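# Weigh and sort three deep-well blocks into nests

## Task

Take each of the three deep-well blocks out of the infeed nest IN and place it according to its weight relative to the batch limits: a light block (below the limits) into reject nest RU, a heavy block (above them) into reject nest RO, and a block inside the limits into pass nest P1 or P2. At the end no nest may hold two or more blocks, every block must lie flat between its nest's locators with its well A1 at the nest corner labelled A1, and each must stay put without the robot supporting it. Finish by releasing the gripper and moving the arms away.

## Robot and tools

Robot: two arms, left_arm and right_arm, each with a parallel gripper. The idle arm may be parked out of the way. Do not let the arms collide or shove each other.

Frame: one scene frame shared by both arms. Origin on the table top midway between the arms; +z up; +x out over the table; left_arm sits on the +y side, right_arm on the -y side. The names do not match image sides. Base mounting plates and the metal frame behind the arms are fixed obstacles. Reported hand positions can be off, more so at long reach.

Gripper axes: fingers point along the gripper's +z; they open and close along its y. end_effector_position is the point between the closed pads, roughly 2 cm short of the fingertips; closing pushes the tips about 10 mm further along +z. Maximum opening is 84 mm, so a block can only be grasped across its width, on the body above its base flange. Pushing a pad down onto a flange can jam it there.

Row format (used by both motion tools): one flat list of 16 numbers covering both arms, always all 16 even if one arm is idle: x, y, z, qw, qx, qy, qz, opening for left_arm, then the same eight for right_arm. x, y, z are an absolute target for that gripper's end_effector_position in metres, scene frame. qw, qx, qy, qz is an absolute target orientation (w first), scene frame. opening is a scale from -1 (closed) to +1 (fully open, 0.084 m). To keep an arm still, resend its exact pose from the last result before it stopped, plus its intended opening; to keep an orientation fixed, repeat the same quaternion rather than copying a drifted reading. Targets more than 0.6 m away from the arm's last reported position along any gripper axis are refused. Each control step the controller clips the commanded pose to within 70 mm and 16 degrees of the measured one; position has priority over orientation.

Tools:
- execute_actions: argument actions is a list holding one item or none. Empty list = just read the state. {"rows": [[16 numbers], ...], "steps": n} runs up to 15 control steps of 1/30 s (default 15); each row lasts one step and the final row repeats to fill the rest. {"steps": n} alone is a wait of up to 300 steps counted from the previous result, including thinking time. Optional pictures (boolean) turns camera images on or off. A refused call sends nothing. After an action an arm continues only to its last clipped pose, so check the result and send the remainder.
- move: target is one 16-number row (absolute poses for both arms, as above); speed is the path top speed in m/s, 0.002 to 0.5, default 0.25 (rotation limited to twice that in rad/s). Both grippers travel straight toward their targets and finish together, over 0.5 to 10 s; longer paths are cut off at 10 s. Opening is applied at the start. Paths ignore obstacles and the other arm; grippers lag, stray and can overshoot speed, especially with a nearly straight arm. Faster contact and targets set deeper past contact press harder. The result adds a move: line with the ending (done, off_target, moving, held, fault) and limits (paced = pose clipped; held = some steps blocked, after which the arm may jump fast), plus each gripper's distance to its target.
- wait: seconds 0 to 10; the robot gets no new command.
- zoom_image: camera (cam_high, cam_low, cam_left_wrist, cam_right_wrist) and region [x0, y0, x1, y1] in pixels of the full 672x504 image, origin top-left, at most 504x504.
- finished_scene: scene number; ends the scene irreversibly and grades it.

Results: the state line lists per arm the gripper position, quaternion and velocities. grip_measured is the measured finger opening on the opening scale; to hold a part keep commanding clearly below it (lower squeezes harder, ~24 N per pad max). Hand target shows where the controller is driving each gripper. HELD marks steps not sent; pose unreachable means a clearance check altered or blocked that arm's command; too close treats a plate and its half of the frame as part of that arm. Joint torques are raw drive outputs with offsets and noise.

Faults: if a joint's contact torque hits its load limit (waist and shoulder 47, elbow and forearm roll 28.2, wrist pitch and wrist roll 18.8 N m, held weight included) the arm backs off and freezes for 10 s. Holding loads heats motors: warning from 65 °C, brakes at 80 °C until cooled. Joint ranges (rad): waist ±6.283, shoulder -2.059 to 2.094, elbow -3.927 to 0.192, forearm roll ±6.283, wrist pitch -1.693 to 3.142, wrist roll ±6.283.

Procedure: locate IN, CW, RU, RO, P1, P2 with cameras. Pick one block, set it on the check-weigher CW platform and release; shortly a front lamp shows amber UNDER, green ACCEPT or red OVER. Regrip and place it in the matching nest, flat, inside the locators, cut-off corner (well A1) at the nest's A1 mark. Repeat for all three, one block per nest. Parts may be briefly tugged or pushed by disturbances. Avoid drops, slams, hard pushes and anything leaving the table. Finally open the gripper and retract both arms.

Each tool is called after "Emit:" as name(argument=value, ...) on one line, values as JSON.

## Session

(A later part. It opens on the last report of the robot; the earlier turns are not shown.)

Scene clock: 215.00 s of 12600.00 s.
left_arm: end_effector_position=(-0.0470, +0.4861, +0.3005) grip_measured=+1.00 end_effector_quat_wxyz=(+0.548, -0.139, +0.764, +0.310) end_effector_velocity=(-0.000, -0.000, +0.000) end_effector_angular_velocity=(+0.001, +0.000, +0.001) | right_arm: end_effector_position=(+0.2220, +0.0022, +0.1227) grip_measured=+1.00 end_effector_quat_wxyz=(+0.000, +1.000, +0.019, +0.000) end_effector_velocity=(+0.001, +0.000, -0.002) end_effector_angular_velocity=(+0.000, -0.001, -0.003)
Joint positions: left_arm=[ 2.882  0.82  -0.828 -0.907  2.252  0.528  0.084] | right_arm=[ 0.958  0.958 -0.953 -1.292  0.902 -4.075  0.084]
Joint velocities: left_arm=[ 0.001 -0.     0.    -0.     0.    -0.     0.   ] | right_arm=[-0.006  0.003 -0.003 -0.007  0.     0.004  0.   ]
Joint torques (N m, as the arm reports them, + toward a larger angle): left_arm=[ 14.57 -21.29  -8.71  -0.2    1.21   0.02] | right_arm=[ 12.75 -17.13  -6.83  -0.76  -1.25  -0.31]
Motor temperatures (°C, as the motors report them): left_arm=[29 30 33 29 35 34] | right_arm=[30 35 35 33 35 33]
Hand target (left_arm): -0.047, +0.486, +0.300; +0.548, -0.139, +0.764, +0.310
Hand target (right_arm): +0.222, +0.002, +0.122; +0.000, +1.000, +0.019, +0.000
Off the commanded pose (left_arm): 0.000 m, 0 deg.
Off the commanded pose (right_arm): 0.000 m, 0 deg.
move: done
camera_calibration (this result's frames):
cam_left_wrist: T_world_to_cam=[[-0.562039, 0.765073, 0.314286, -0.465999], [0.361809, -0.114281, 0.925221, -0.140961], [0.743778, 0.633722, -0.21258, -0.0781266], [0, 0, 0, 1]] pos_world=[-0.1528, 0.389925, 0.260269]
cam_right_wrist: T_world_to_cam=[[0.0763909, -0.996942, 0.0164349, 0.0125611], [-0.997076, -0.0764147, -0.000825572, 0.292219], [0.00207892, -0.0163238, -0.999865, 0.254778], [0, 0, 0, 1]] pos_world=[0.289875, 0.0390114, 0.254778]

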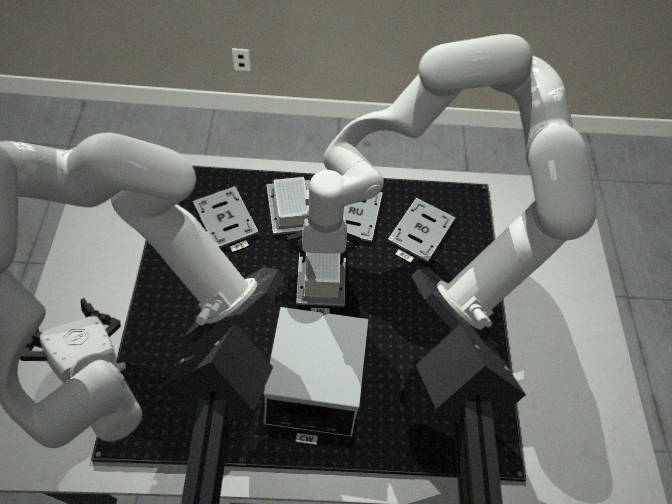

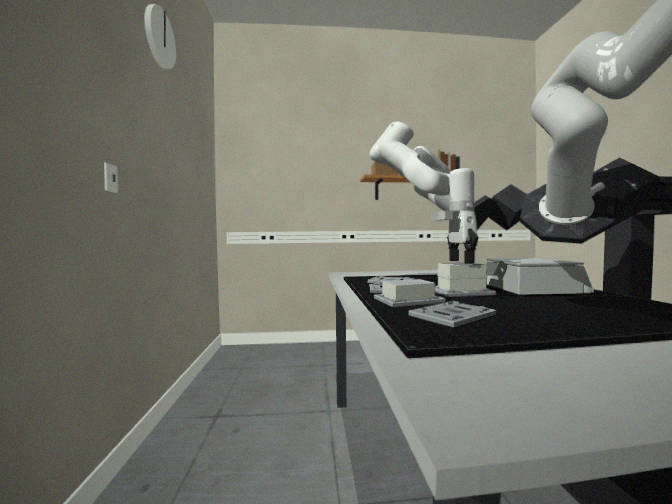

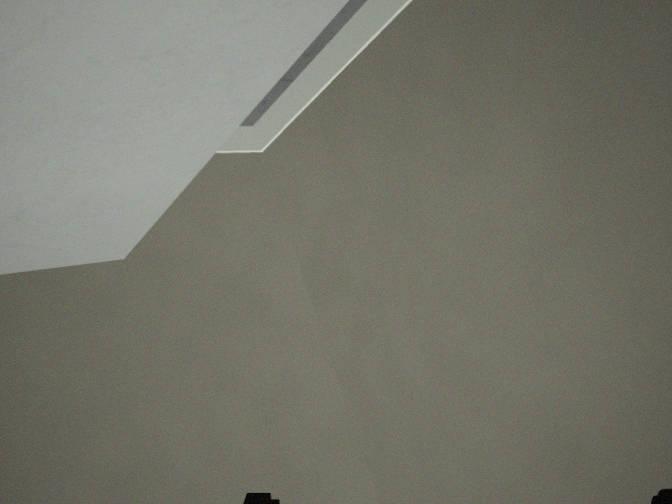

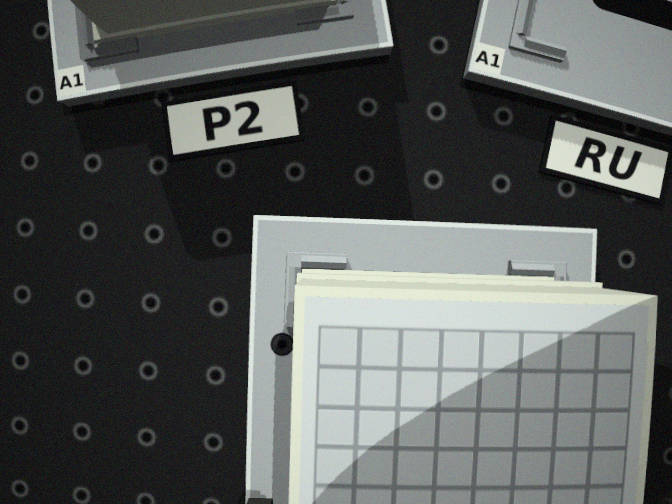

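~2 px right of reference (ideal +1): y=0.0020.

Emit:
move(target=[-0.047,0.4861,0.3005,0.548,-0.139,0.764,0.310,1,0.222,0.0019,0.0955,0,0.9998,0.0192,0,1], speed=0.015)

Emit:
move(target=[-0.047,0.4861,0.3005,0.548,-0.139,0.764,0.310,1,0.222,0.0019,0.0955,0,0.9998,0.0192,0,-0.5])

Emit:
move(target=[-0.047,0.4861,0.3005,0.548,-0.139,0.764,0.310,1,0.222,0.0019,0.175,0,0.9998,0.0192,0,-0.5], speed=0.07)

Emit:
move(target=[-0.047,0.4861,0.3005,0.548,-0.139,0.764,0.310,1,-0.02,0.01,0.175,0,0.9998,0.0192,0,-0.5], speed=0.15)

Emit:
move(target=[-0.047,0.4861,0.3005,0.548,-0.139,0.764,0.310,1,-0.02,0.01,0.1452,0,0.9998,0.0192,0,-0.5], speed=0.02)

Emit:
move(target=[-0.047,0.4861,0.3005,0.548,-0.139,0.764,0.310,1,-0.02,0.01,0.1452,0,0.9998,0.0192,0,1])

Emit:
wait(seconds=2)

Scene clock: 235.40 s of 12600.00 s.
left_arm: end_effector_position=(-0.0470, +0.4861, +0.3005) grip_measured=+1.00 end_effector_quat_wxyz=(+0.548, -0.139, +0.764, +0.310) end_effector_velocity=(-0.000, -0.000, -0.000) end_effector_angular_velocity=(-0.002, +0.002, -0.000) | right_arm: end_effector_position=(+0.2221, +0.0019, +0.0956) grip_measured=+1.00 end_effector_quat_wxyz=(+0.000, +1.000, +0.019, +0.000) end_effector_velocity=(+0.001, +0.001, -0.001) end_effector_angular_velocity=(+0.002, -0.001, -0.001)
Joint positions: left_arm=[ 2.882  0.82  -0.828 -0.907  2.252  0.528  0.084] | right_arm=[ 0.895  1.013 -0.982 -1.376  0.897 -4.041  0.084]
Joint velocities: left_arm=[ 0.001 -0.     0.     0.001 -0.002 -0.    -0.   ] | right_arm=[-0.003  0.003 -0.003 -0.006 -0.001  0.002  0.   ]
Joint torques (N m, as the arm reports them, + toward a larger angle): left_arm=[ 15.04 -21.23  -8.52  -0.1    1.18  -0.03] | right_arm=[ 13.47 -17.02  -5.76  -0.85  -1.37  -0.16]
Motor temperatures (°C, as the motors report them): left_arm=[29 30 33 29 35 34] | right_arm=[30 35 35 33 35 33]
Hand target (left_arm): -0.047, +0.486, +0.300; +0.548, -0.139, +0.764, +0.310
Hand target (right_arm): +0.222, +0.002, +0.095; +0.000, +1.000, +0.019, +0.000
Off the commanded pose (left_arm): 0.000 m, 0 deg.
Off the commanded pose (right_arm): 0.000 m, 0 deg.
After step 90, 15.30 s passed at rest.
move: done
camera_calibration (this result's frames):
cam_left_wrist: T_world_to_cam=[[-0.562039, 0.765073, 0.314286, -0.466], [0.361809, -0.114281, 0.925221, -0.140961], [0.743779, 0.633722, -0.21258, -0.0781265], [0, 0, 0, 1]] pos_world=[-0.1528, 0.389925, 0.260269]
cam_right_wrist: T_world_to_cam=[[0.0763738, -0.996943, 0.0164705, 0.0126876], [-0.997077, -0.0763988, -0.000894896, 0.292203], [0.00215049, -0.016354, -0.999864, 0.227687], [0, 0, 0, 1]] pos_world=[0.28989, 0.0386963, 0.227708]

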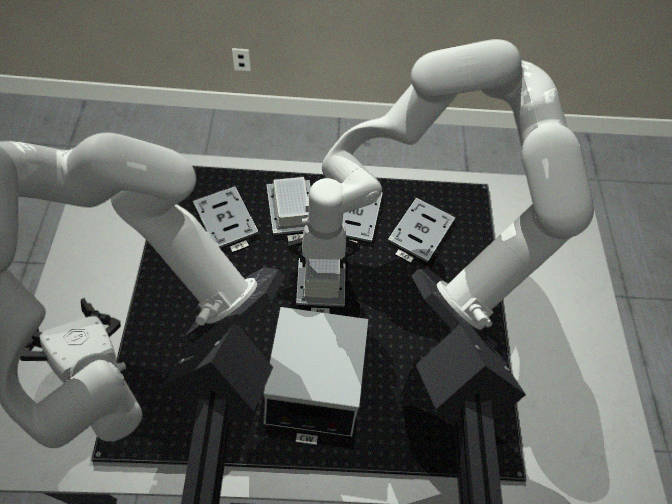

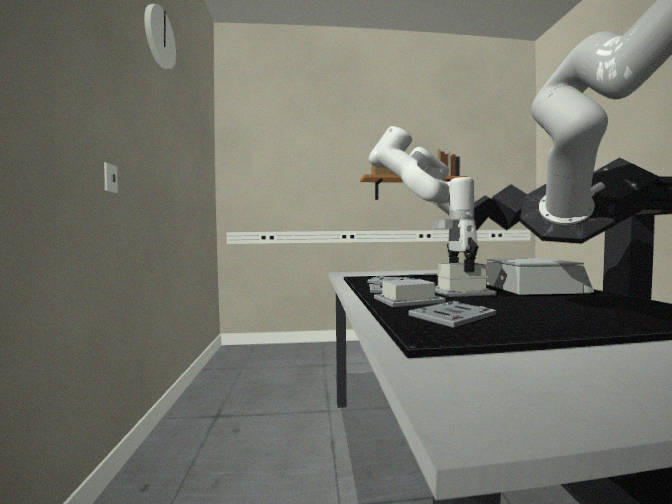

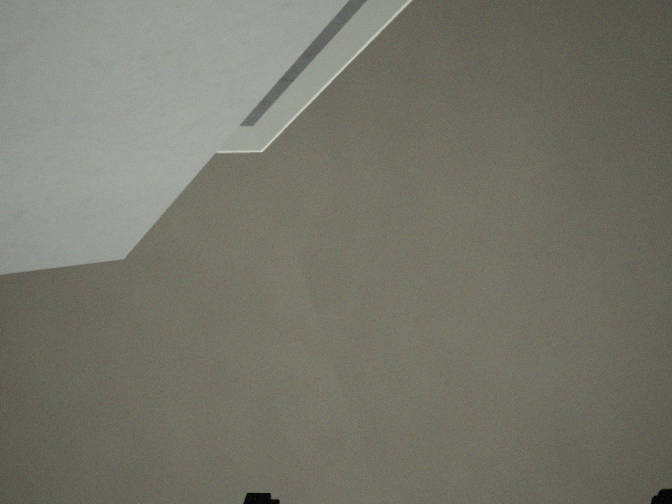

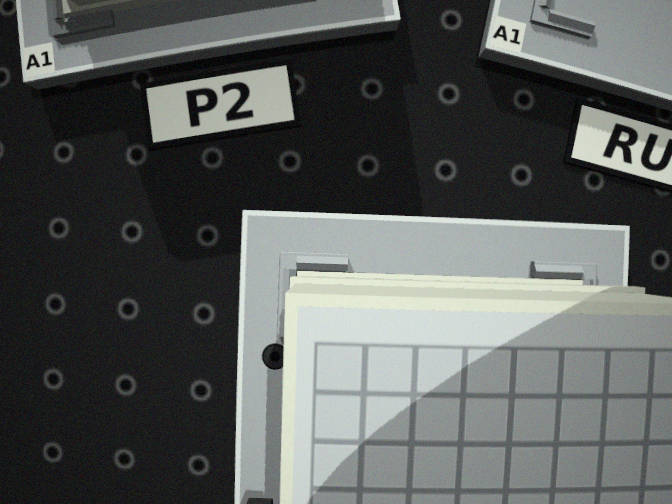

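Scene clock: 236.10 s of 12600.00 s.
left_arm: end_effector_position=(-0.0470, +0.4861, +0.3005) grip_measured=+1.00 end_effector_quat_wxyz=(+0.548, -0.139, +0.764, +0.310) end_effector_velocity=(-0.000, -0.000, +0.000) end_effector_angular_velocity=(+0.001, +0.002, +0.000) | right_arm: end_effector_position=(+0.2222, +0.0020, +0.0957) grip_measured=+0.97 end_effector_quat_wxyz=(-0.000, +1.000, +0.019, +0.000) end_effector_velocity=(+0.000, -0.000, -0.000) end_effector_angular_velocity=(-0.000, -0.001, +0.000)
Joint positions: left_arm=[ 2.882  0.82  -0.828 -0.907  2.252  0.528  0.084] | right_arm=[ 0.895  1.013 -0.982 -1.376  0.897 -4.041  0.083]
Joint velocities: left_arm=[ 0.001 -0.    -0.     0.    -0.     0.001  0.   ] | right_arm=[-0.     0.    -0.    -0.001  0.001  0.     0.   ]
Joint torques (N m, as the arm reports them, + toward a larger angle): left_arm=[ 14.62 -21.43  -8.79  -0.39   1.15   0.16] | right_arm=[ 11.97 -15.46  -5.16  -1.21  -1.3   -0.12]
Motor temperatures (°C, as the motors report them): left_arm=[29 30 33 29 35 34] | right_arm=[30 35 35 33 35 33]
Hand target (left_arm): -0.047, +0.486, +0.300; +0.548, -0.139, +0.764, +0.310
Hand target (right_arm): +0.222, +0.002, +0.095; -0.000, +1.000, +0.019, +0.000
Off the commanded pose (left_arm): 0.000 m, 0 deg.
Off the commanded pose (right_arm): 0.000 m, 0 deg.
move: done
camera_calibration (this result's frames):
cam_left_wrist: T_world_to_cam=[[-0.562039, 0.765073, 0.314286, -0.466], [0.361809, -0.114281, 0.925221, -0.140961], [0.743779, 0.633722, -0.21258, -0.0781265], [0, 0, 0, 1]] pos_world=[-0.1528, 0.389925, 0.260269]
cam_right_wrist: T_world_to_cam=[[0.0762075, -0.996962, 0.0160946, 0.0128936], [-0.997089, -0.0762339, -0.00103655, 0.292335], [0.00226036, -0.0159688, -0.99987, 0.227738], [0, 0, 0, 1]] pos_world=[0.289987, 0.038777, 0.227804]

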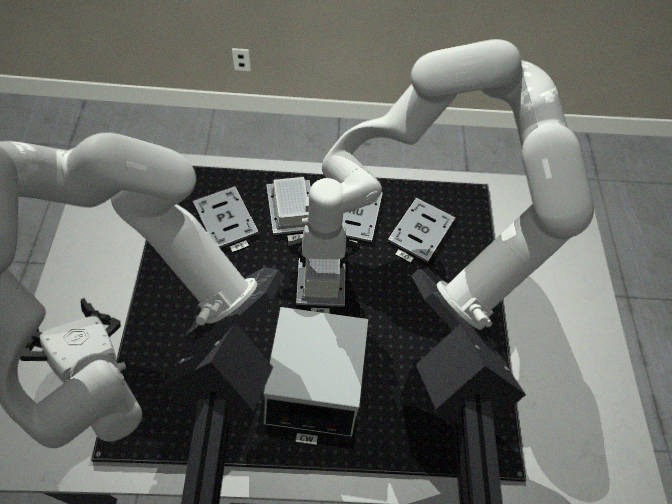

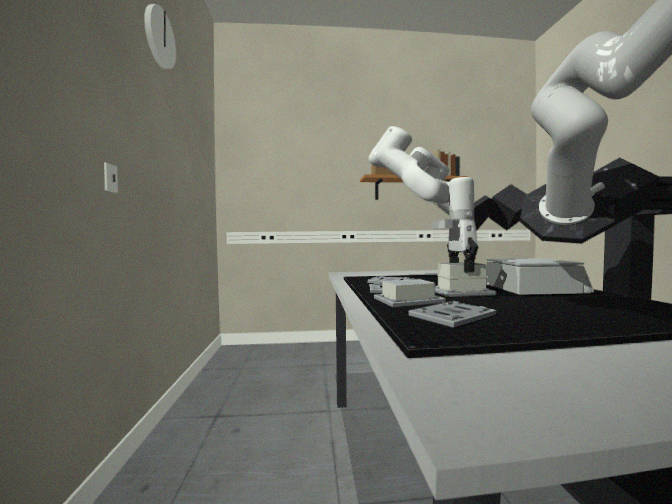

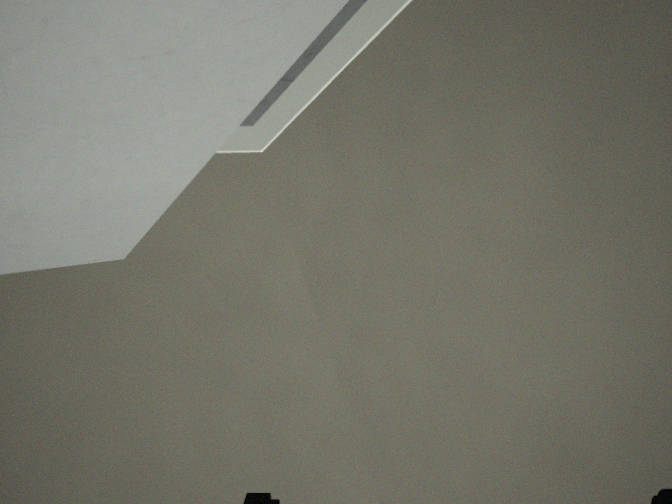

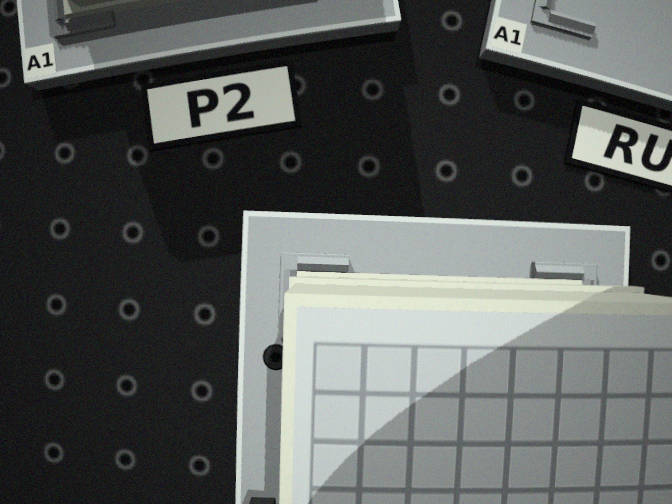

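Scene clock: 237.67 s of 12600.00 s.
left_arm: end_effector_position=(-0.0470, +0.4861, +0.3005) grip_measured=+1.00 end_effector_quat_wxyz=(+0.548, -0.139, +0.764, +0.310) end_effector_velocity=(+0.000, -0.000, -0.000) end_effector_angular_velocity=(-0.002, -0.001, -0.001) | right_arm: end_effector_position=(+0.2217, +0.0018, +0.1749) grip_measured=+0.96 end_effector_quat_wxyz=(+0.000, +1.000, +0.019, -0.000) end_effector_velocity=(+0.000, +0.000, +0.002) end_effector_angular_velocity=(+0.000, -0.000, +0.001)
Joint positions: left_arm=[ 2.882  0.82  -0.828 -0.907  2.252  0.528  0.084] | right_arm=[ 1.077  0.854 -0.914 -1.127  0.928 -4.15   0.083]
Joint velocities: left_arm=[-0.001 -0.    -0.     0.001 -0.001 -0.001  0.   ] | right_arm=[ 0.005 -0.004 -0.     0.007  0.002 -0.004 -0.   ]
Joint torques (N m, as the arm reports them, + toward a larger angle): left_arm=[ 14.48 -21.76  -8.76  -0.01   1.26   0.05] | right_arm=[ 12.94 -18.03  -8.97  -0.99  -1.29  -0.02]
Motor temperatures (°C, as the motors report them): left_arm=[29 30 33 29 35 34] | right_arm=[30 35 35 33 35 33]
Hand target (left_arm): -0.047, +0.486, +0.301; +0.548, -0.139, +0.764, +0.310
Hand target (right_arm): +0.222, +0.002, +0.175; -0.000, +1.000, +0.019, -0.000
Off the commanded pose (left_arm): 0.000 m, 0 deg.
Off the commanded pose (right_arm): 0.000 m, 0 deg.
move: done
camera_calibration (this result's frames):
cam_left_wrist: T_world_to_cam=[[-0.562039, 0.765073, 0.314286, -0.466], [0.361809, -0.114281, 0.925221, -0.140961], [0.743778, 0.633722, -0.21258, -0.0781265], [0, 0, 0, 1]] pos_world=[-0.1528, 0.389925, 0.260269]
cam_right_wrist: T_world_to_cam=[[0.0766427, -0.996921, 0.0165775, 0.0112178], [-0.997058, -0.0766543, -0.0000631312, 0.291764], [0.00133367, -0.0165239, -0.999863, 0.30714], [0, 0, 0, 1]] pos_world=[0.289636, 0.0386234, 0.30693]

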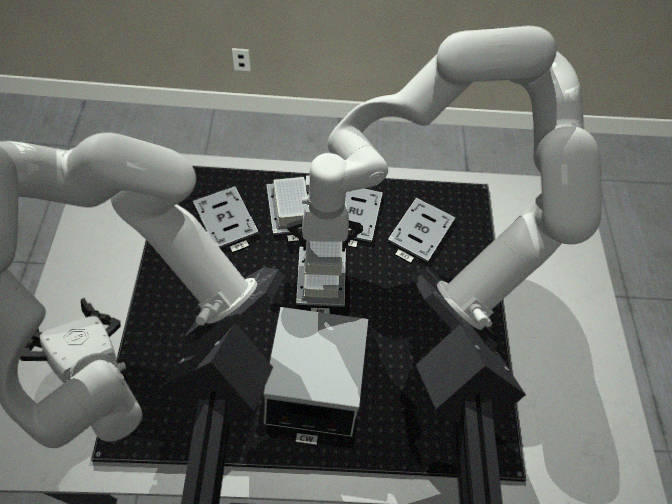

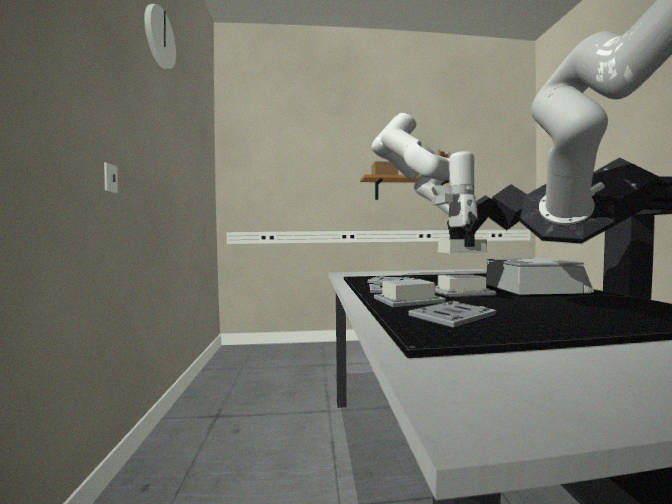

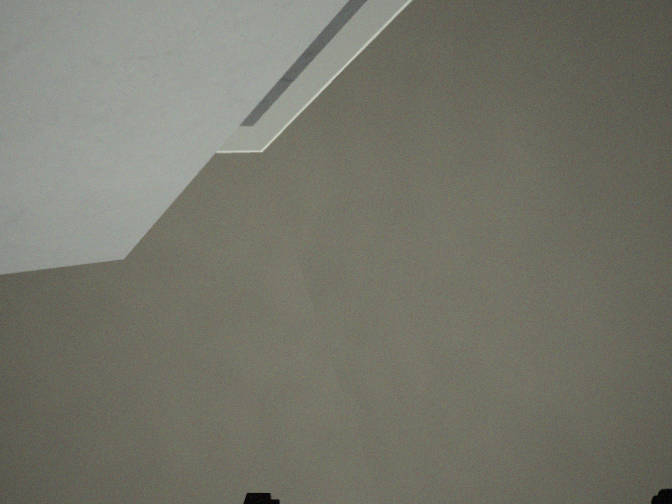

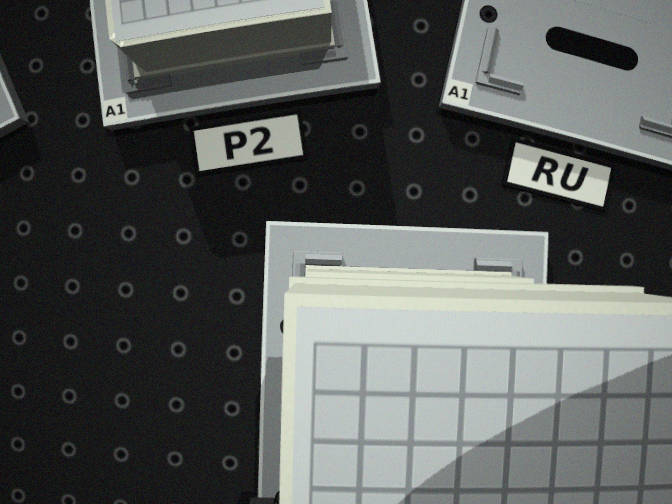

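Scene clock: 239.87 s of 12600.00 s.
left_arm: end_effector_position=(-0.0470, +0.4861, +0.3005) grip_measured=+1.00 end_effector_quat_wxyz=(+0.548, -0.139, +0.764, +0.310) end_effector_velocity=(+0.000, -0.000, -0.001) end_effector_angular_velocity=(-0.002, +0.000, -0.002) | right_arm: end_effector_position=(-0.0206, +0.0107, +0.1755) grip_measured=+0.96 end_effector_quat_wxyz=(-0.001, +1.000, +0.020, -0.001) end_effector_velocity=(-0.002, -0.000, -0.000) end_effector_angular_velocity=(-0.003, -0.000, +0.001)
Joint positions: left_arm=[ 2.882  0.82  -0.828 -0.907  2.252  0.528  0.084] | right_arm=[ 1.658  1.259 -1.02  -0.73   0.712 -3.878  0.083]
Joint velocities: left_arm=[-0.002 -0.    -0.     0.001 -0.002  0.001 -0.   ] | right_arm=[ 0.007  0.004 -0.003  0.011  0.    -0.005  0.   ]
Joint torques (N m, as the arm reports them, + toward a larger angle): left_arm=[ 14.68 -21.43  -8.44  -0.29   1.25   0.06] | right_arm=[  5.68 -25.46 -12.57  -0.74  -1.13  -0.16]
Motor temperatures (°C, as the motors report them): left_arm=[29 30 33 29 35 34] | right_arm=[30 35 35 33 35 33]
Hand target (left_arm): -0.047, +0.486, +0.300; +0.548, -0.139, +0.764, +0.310
Hand target (right_arm): -0.021, +0.011, +0.175; -0.001, +1.000, +0.020, -0.001
Off the commanded pose (left_arm): 0.000 m, 0 deg.
Off the commanded pose (right_arm): 0.001 m, 0 deg.
move: done
camera_calibration (this result's frames):
cam_left_wrist: T_world_to_cam=[[-0.562039, 0.765073, 0.314286, -0.466], [0.361809, -0.114281, 0.925221, -0.140961], [0.743779, 0.633722, -0.21258, -0.0781264], [0, 0, 0, 1]] pos_world=[-0.1528, 0.389925, 0.260269]
cam_right_wrist: T_world_to_cam=[[0.0771647, -0.996907, 0.0149031, 0.0389912], [-0.997018, -0.0771652, 0.00053948, 0.0507901], [0.000612188, -0.0149003, -0.999889, 0.308171], [0, 0, 0, 1]] pos_world=[0.0474412, 0.0473816, 0.307528]

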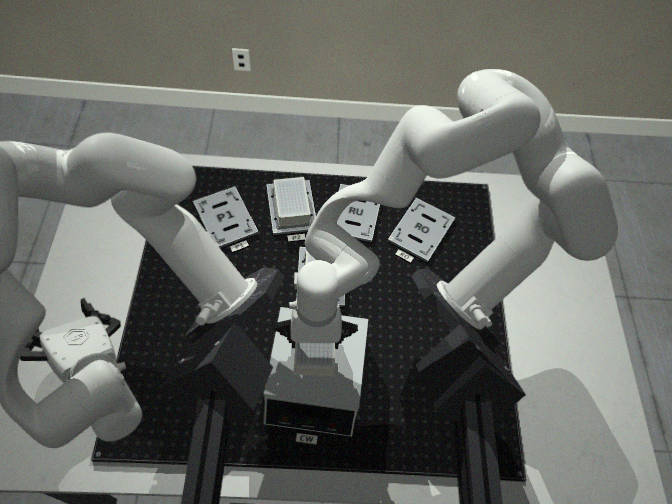

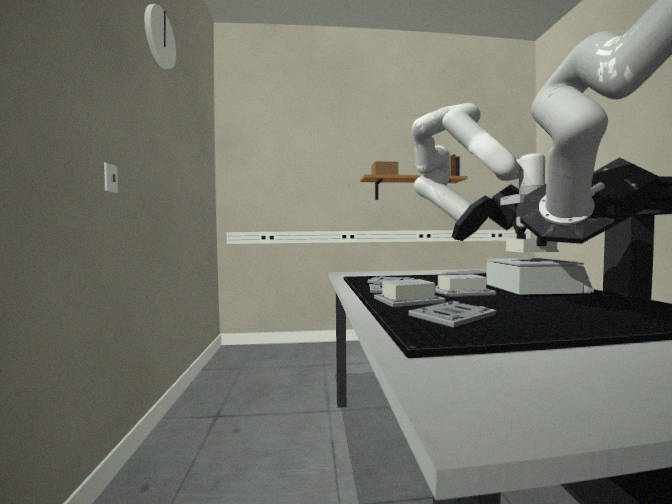

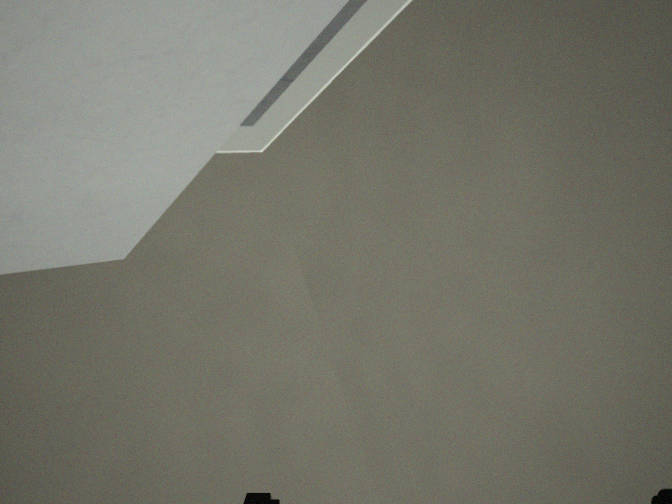

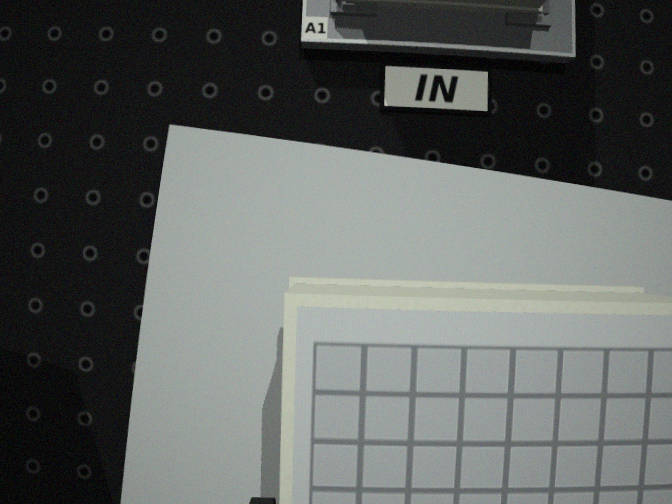

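Scene clock: 241.70 s of 12600.00 s.
left_arm: end_effector_position=(-0.0470, +0.4861, +0.3005) grip_measured=+1.00 end_effector_quat_wxyz=(+0.548, -0.139, +0.764, +0.310) end_effector_velocity=(-0.000, -0.000, -0.000) end_effector_angular_velocity=(-0.000, +0.001, -0.000) | right_arm: end_effector_position=(-0.0199, +0.0101, +0.1453) grip_measured=+0.96 end_effector_quat_wxyz=(-0.000, +1.000, +0.019, +0.000) end_effector_velocity=(-0.000, +0.001, -0.001) end_effector_angular_velocity=(+0.004, +0.000, +0.001)
Joint positions: left_arm=[ 2.882  0.82  -0.828 -0.907  2.252  0.528  0.084] | right_arm=[ 1.593  1.329 -1.04  -0.848  0.691 -3.805  0.083]
Joint velocities: left_arm=[ 0.     0.     0.     0.001 -0.001  0.     0.   ] | right_arm=[-0.003  0.002 -0.002 -0.008 -0.003  0.004  0.   ]
Joint torques (N m, as the arm reports them, + toward a larger angle): left_arm=[ 14.47 -21.49  -8.6   -0.2    1.3    0.11] | right_arm=[  7.15 -25.33 -11.42  -1.09  -1.37   0.04]
Motor temperatures (°C, as the motors report them): left_arm=[29 30 33 29 35 34] | right_arm=[30 35 35 33 35 33]
Hand target (left_arm): -0.047, +0.486, +0.301; +0.548, -0.139, +0.764, +0.310
Hand target (right_arm): -0.020, +0.010, +0.145; -0.000, +1.000, +0.019, +0.000
Off the commanded pose (left_arm): 0.000 m, 0 deg.
Off the commanded pose (right_arm): 0.000 m, 0 deg.
move: done
camera_calibration (this result's frames):
cam_left_wrist: T_world_to_cam=[[-0.562039, 0.765073, 0.314286, -0.466], [0.361809, -0.114281, 0.925221, -0.140961], [0.743779, 0.633722, -0.21258, -0.0781265], [0, 0, 0, 1]] pos_world=[-0.1528, 0.389925, 0.260269]
cam_right_wrist: T_world_to_cam=[[0.076285, -0.996954, 0.0162269, 0.0385915], [-0.997084, -0.0763099, -0.000918647, 0.0515884], [0.00215412, -0.0161095, -0.999868, 0.278061], [0, 0, 0, 1]] pos_world=[0.0478951, 0.0468901, 0.277445]

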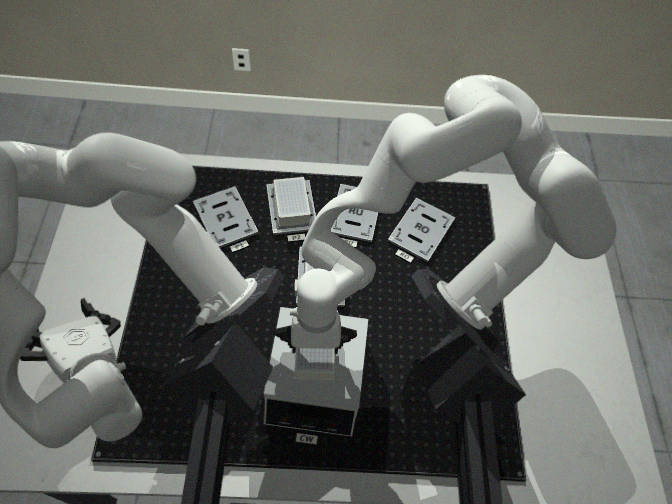

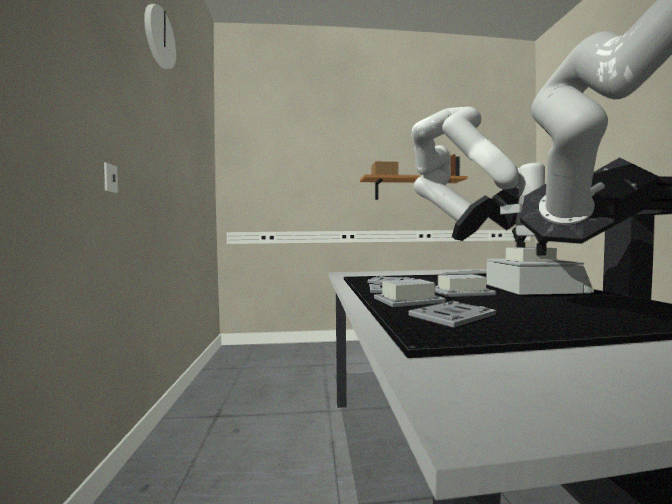

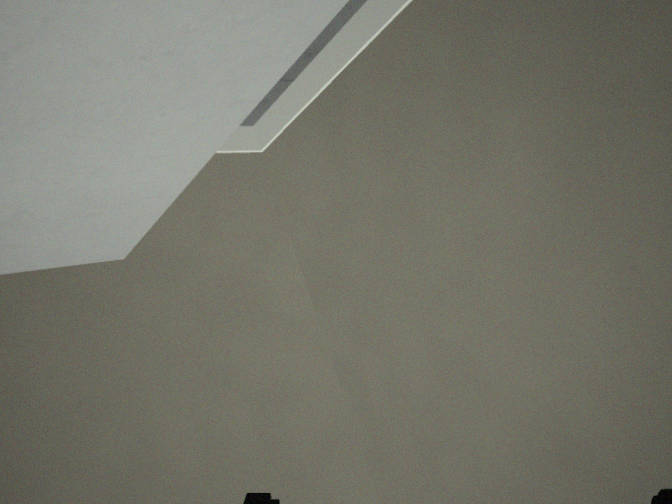

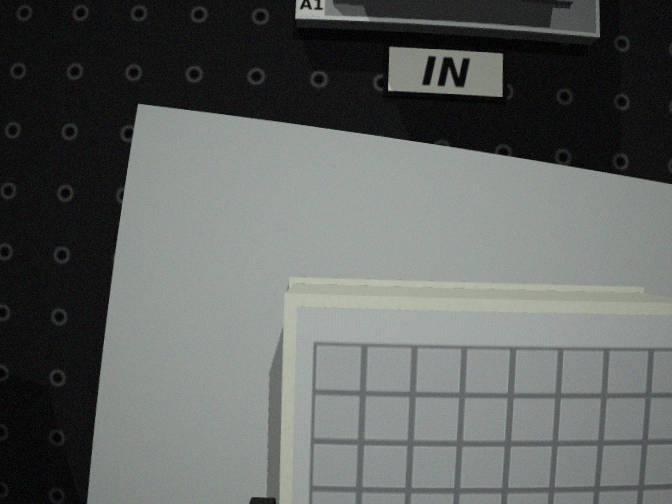

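Scene clock: 242.40 s of 12600.00 s.
left_arm: end_effector_position=(-0.0470, +0.4861, +0.3005) grip_measured=+1.00 end_effector_quat_wxyz=(+0.548, -0.139, +0.764, +0.310) end_effector_velocity=(-0.000, -0.000, -0.000) end_effector_angular_velocity=(-0.001, +0.001, -0.000) | right_arm: end_effector_position=(-0.0200, +0.0101, +0.1452) grip_measured=+1.00 end_effector_quat_wxyz=(-0.000, +1.000, +0.019, -0.000) end_effector_velocity=(+0.000, -0.000, -0.000) end_effector_angular_velocity=(+0.000, -0.001, +0.001)
Joint positions: left_arm=[ 2.882  0.82  -0.828 -0.907  2.252  0.528  0.084] | right_arm=[ 1.593  1.329 -1.04  -0.848  0.69  -3.804  0.084]
Joint velocities: left_arm=[ 0.     0.    -0.001 -0.    -0.001 -0.     0.   ] | right_arm=[ 0.     0.     0.    -0.001  0.001  0.001  0.   ]
Joint torques (N m, as the arm reports them, + toward a larger angle): left_arm=[ 14.55 -21.45  -8.61   0.03   1.18  -0.04] | right_arm=[  6.18 -24.32 -11.23  -0.55  -1.33   0.02]
Motor temperatures (°C, as the motors report them): left_arm=[29 30 33 29 35 34] | right_arm=[30 35 35 33 35 33]
Hand target (left_arm): -0.047, +0.486, +0.301; +0.548, -0.139, +0.764, +0.310
Hand target (right_arm): -0.020, +0.010, +0.145; -0.000, +1.000, +0.019, -0.000
Off the commanded pose (left_arm): 0.000 m, 0 deg.
Off the commanded pose (right_arm): 0.000 m, 0 deg.
move: done
camera_calibration (this result's frames):
cam_left_wrist: T_world_to_cam=[[-0.562039, 0.765073, 0.314286, -0.466], [0.361809, -0.114281, 0.925221, -0.140961], [0.743779, 0.633722, -0.21258, -0.0781264], [0, 0, 0, 1]] pos_world=[-0.1528, 0.389925, 0.260269]
cam_right_wrist: T_world_to_cam=[[0.0763564, -0.996948, 0.0162734, 0.0385239], [-0.997079, -0.0763784, -0.00073062, 0.0515025], [0.00197133, -0.0161701, -0.999867, 0.277996], [0, 0, 0, 1]] pos_world=[0.0478625, 0.0468352, 0.27737]

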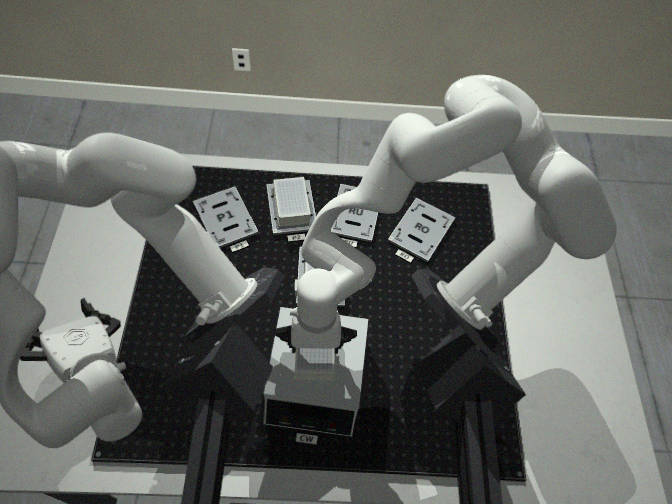

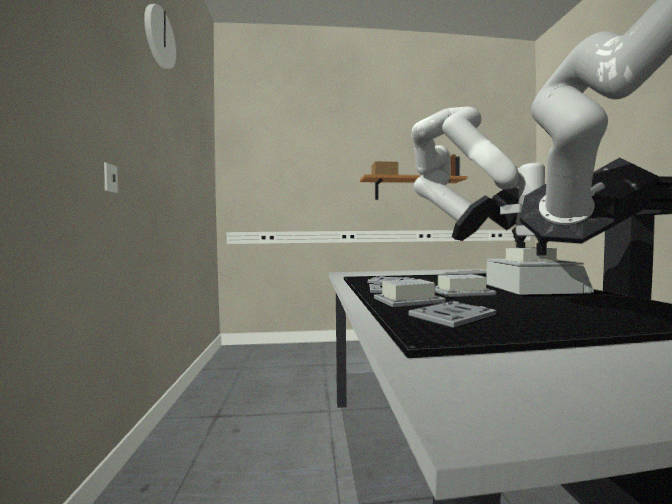

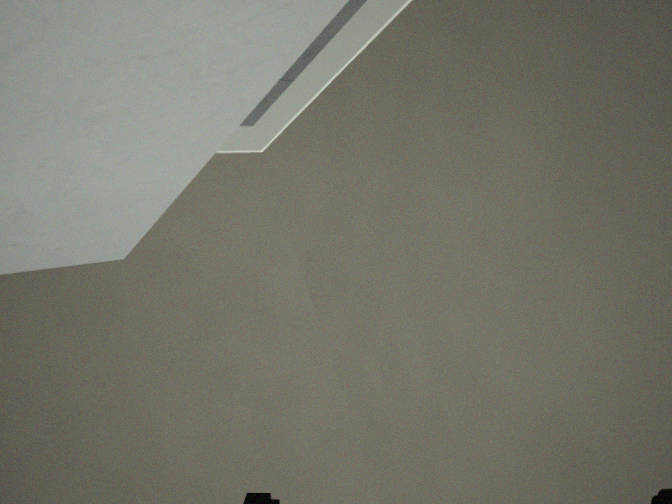

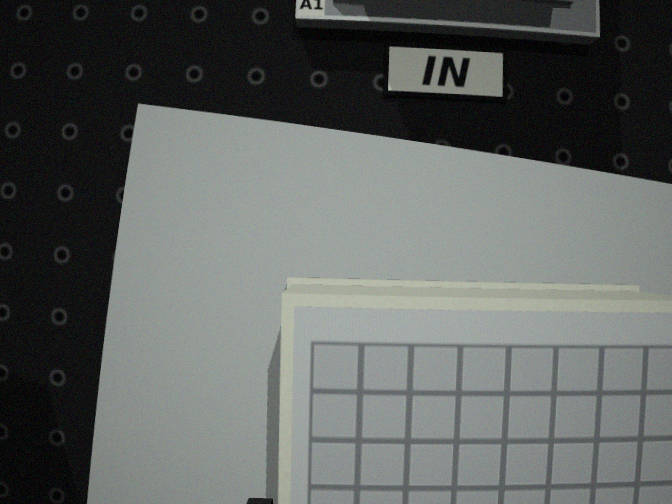

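Scene clock: 244.40 s of 12600.00 s.
left_arm: end_effector_position=(-0.0470, +0.4861, +0.3005) grip_measured=+1.00 end_effector_quat_wxyz=(+0.548, -0.139, +0.764, +0.310) end_effector_velocity=(-0.000, -0.000, +0.000) end_effector_angular_velocity=(+0.001, +0.001, +0.001) | right_arm: end_effector_position=(-0.0200, +0.0100, +0.1452) grip_measured=+1.00 end_effector_quat_wxyz=(-0.000, +1.000, +0.019, -0.000) end_effector_velocity=(+0.000, -0.000, -0.000) end_effector_angular_velocity=(-0.001, +0.001, -0.001)
Joint positions: left_arm=[ 2.882  0.82  -0.828 -0.907  2.252  0.528  0.084] | right_arm=[ 1.593  1.329 -1.04  -0.848  0.691 -3.804  0.084]
Joint velocities: left_arm=[ 0.002 -0.    -0.     0.     0.    -0.    -0.   ] | right_arm=[-0.001 -0.    -0.    -0.     0.     0.     0.   ]
Joint torques (N m, as the arm reports them, + toward a larger angle): left_arm=[ 14.74 -21.63  -8.79  -0.08   1.28   0.  ] | right_arm=[  6.39 -24.95 -11.08  -0.69  -1.    -0.25]
Motor temperatures (°C, as the motors report them): left_arm=[29 30 33 29 35 34] | right_arm=[30 35 35 33 35 33]
Hand target (left_arm): -0.047, +0.486, +0.301; +0.548, -0.139, +0.764, +0.310
Hand target (right_arm): -0.020, +0.010, +0.145; -0.000, +1.000, +0.019, -0.000
Off the commanded pose (left_arm): 0.000 m, 0 deg.
Off the commanded pose (right_arm): 0.000 m, 0 deg.
Steps of this call (steps 1 to 60: nothing new was sent). Readings (end_effector_position):
1: left_arm (-0.0470, +0.4861, +0.3005) | right_arm (-0.0200, +0.0100, +0.1452)
2: left_arm (-0.0470, +0.4861, +0.3005) | right_arm (-0.0200, +0.0100, +0.1452)
4: left_arm (-0.0470, +0.4861, +0.3005) | right_arm (-0.0200, +0.0100, +0.1452)
8: left_arm (-0.0470, +0.4861, +0.3005) | right_arm (-0.0200, +0.0100, +0.1452)
60: the state above
camera_calibration (this result's frames):
cam_left_wrist: T_world_to_cam=[[-0.562039, 0.765073, 0.314286, -0.466], [0.361809, -0.114281, 0.925221, -0.140961], [0.743779, 0.633722, -0.21258, -0.0781263], [0, 0, 0, 1]] pos_world=[-0.1528, 0.389925, 0.260269]
cam_right_wrist: T_world_to_cam=[[0.0764002, -0.996942, 0.0164052, 0.0384524], [-0.997075, -0.0764227, -0.000746975, 0.0514952], [0.00199842, -0.0163001, -0.999865, 0.277947], [0, 0, 0, 1]] pos_world=[0.0478514, 0.0468008, 0.277318]

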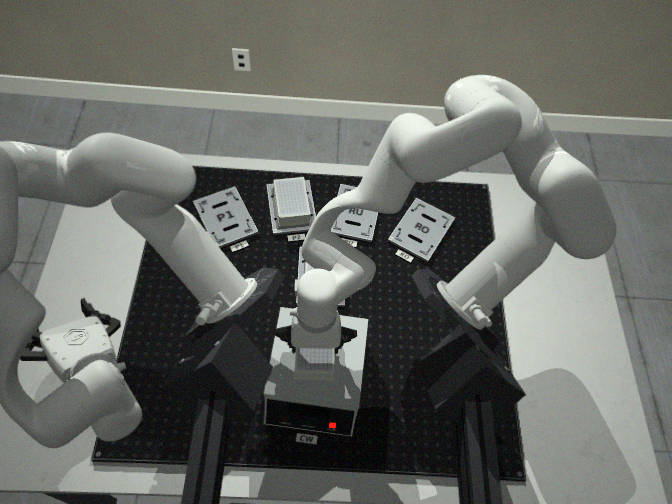

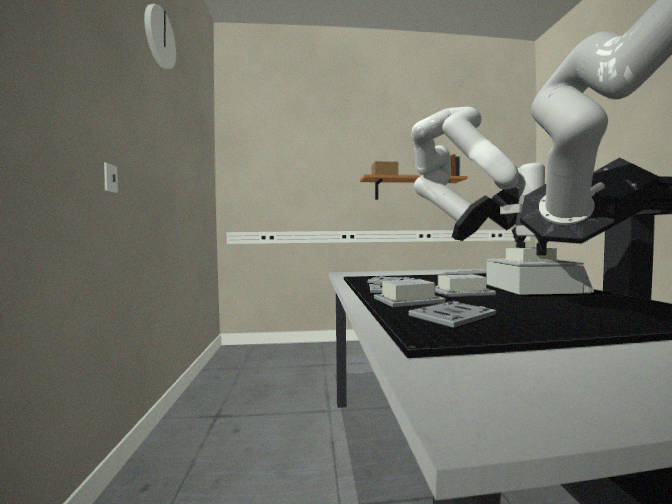

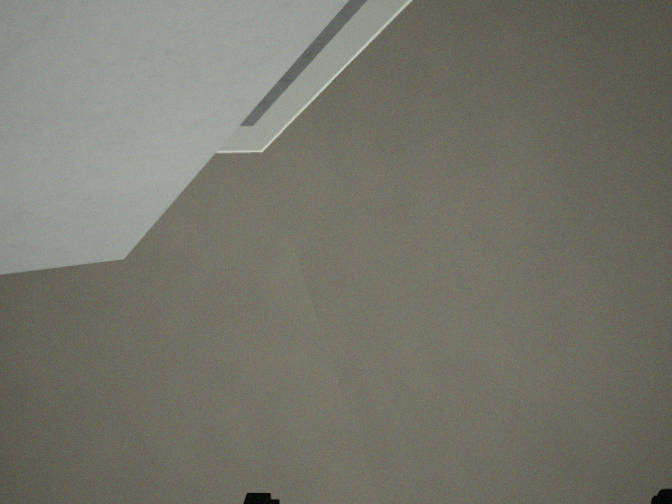

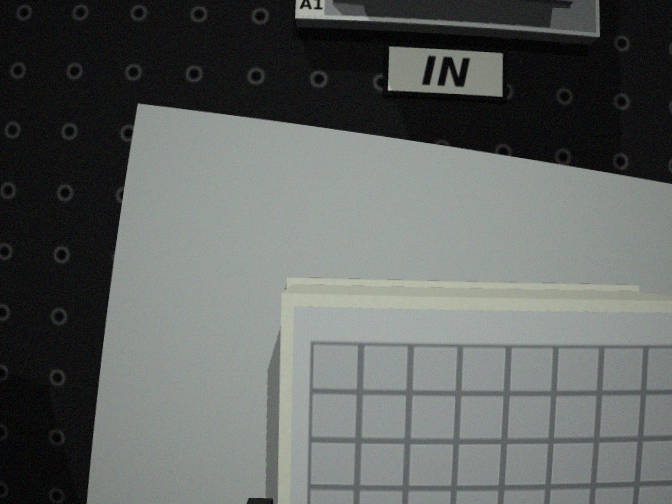

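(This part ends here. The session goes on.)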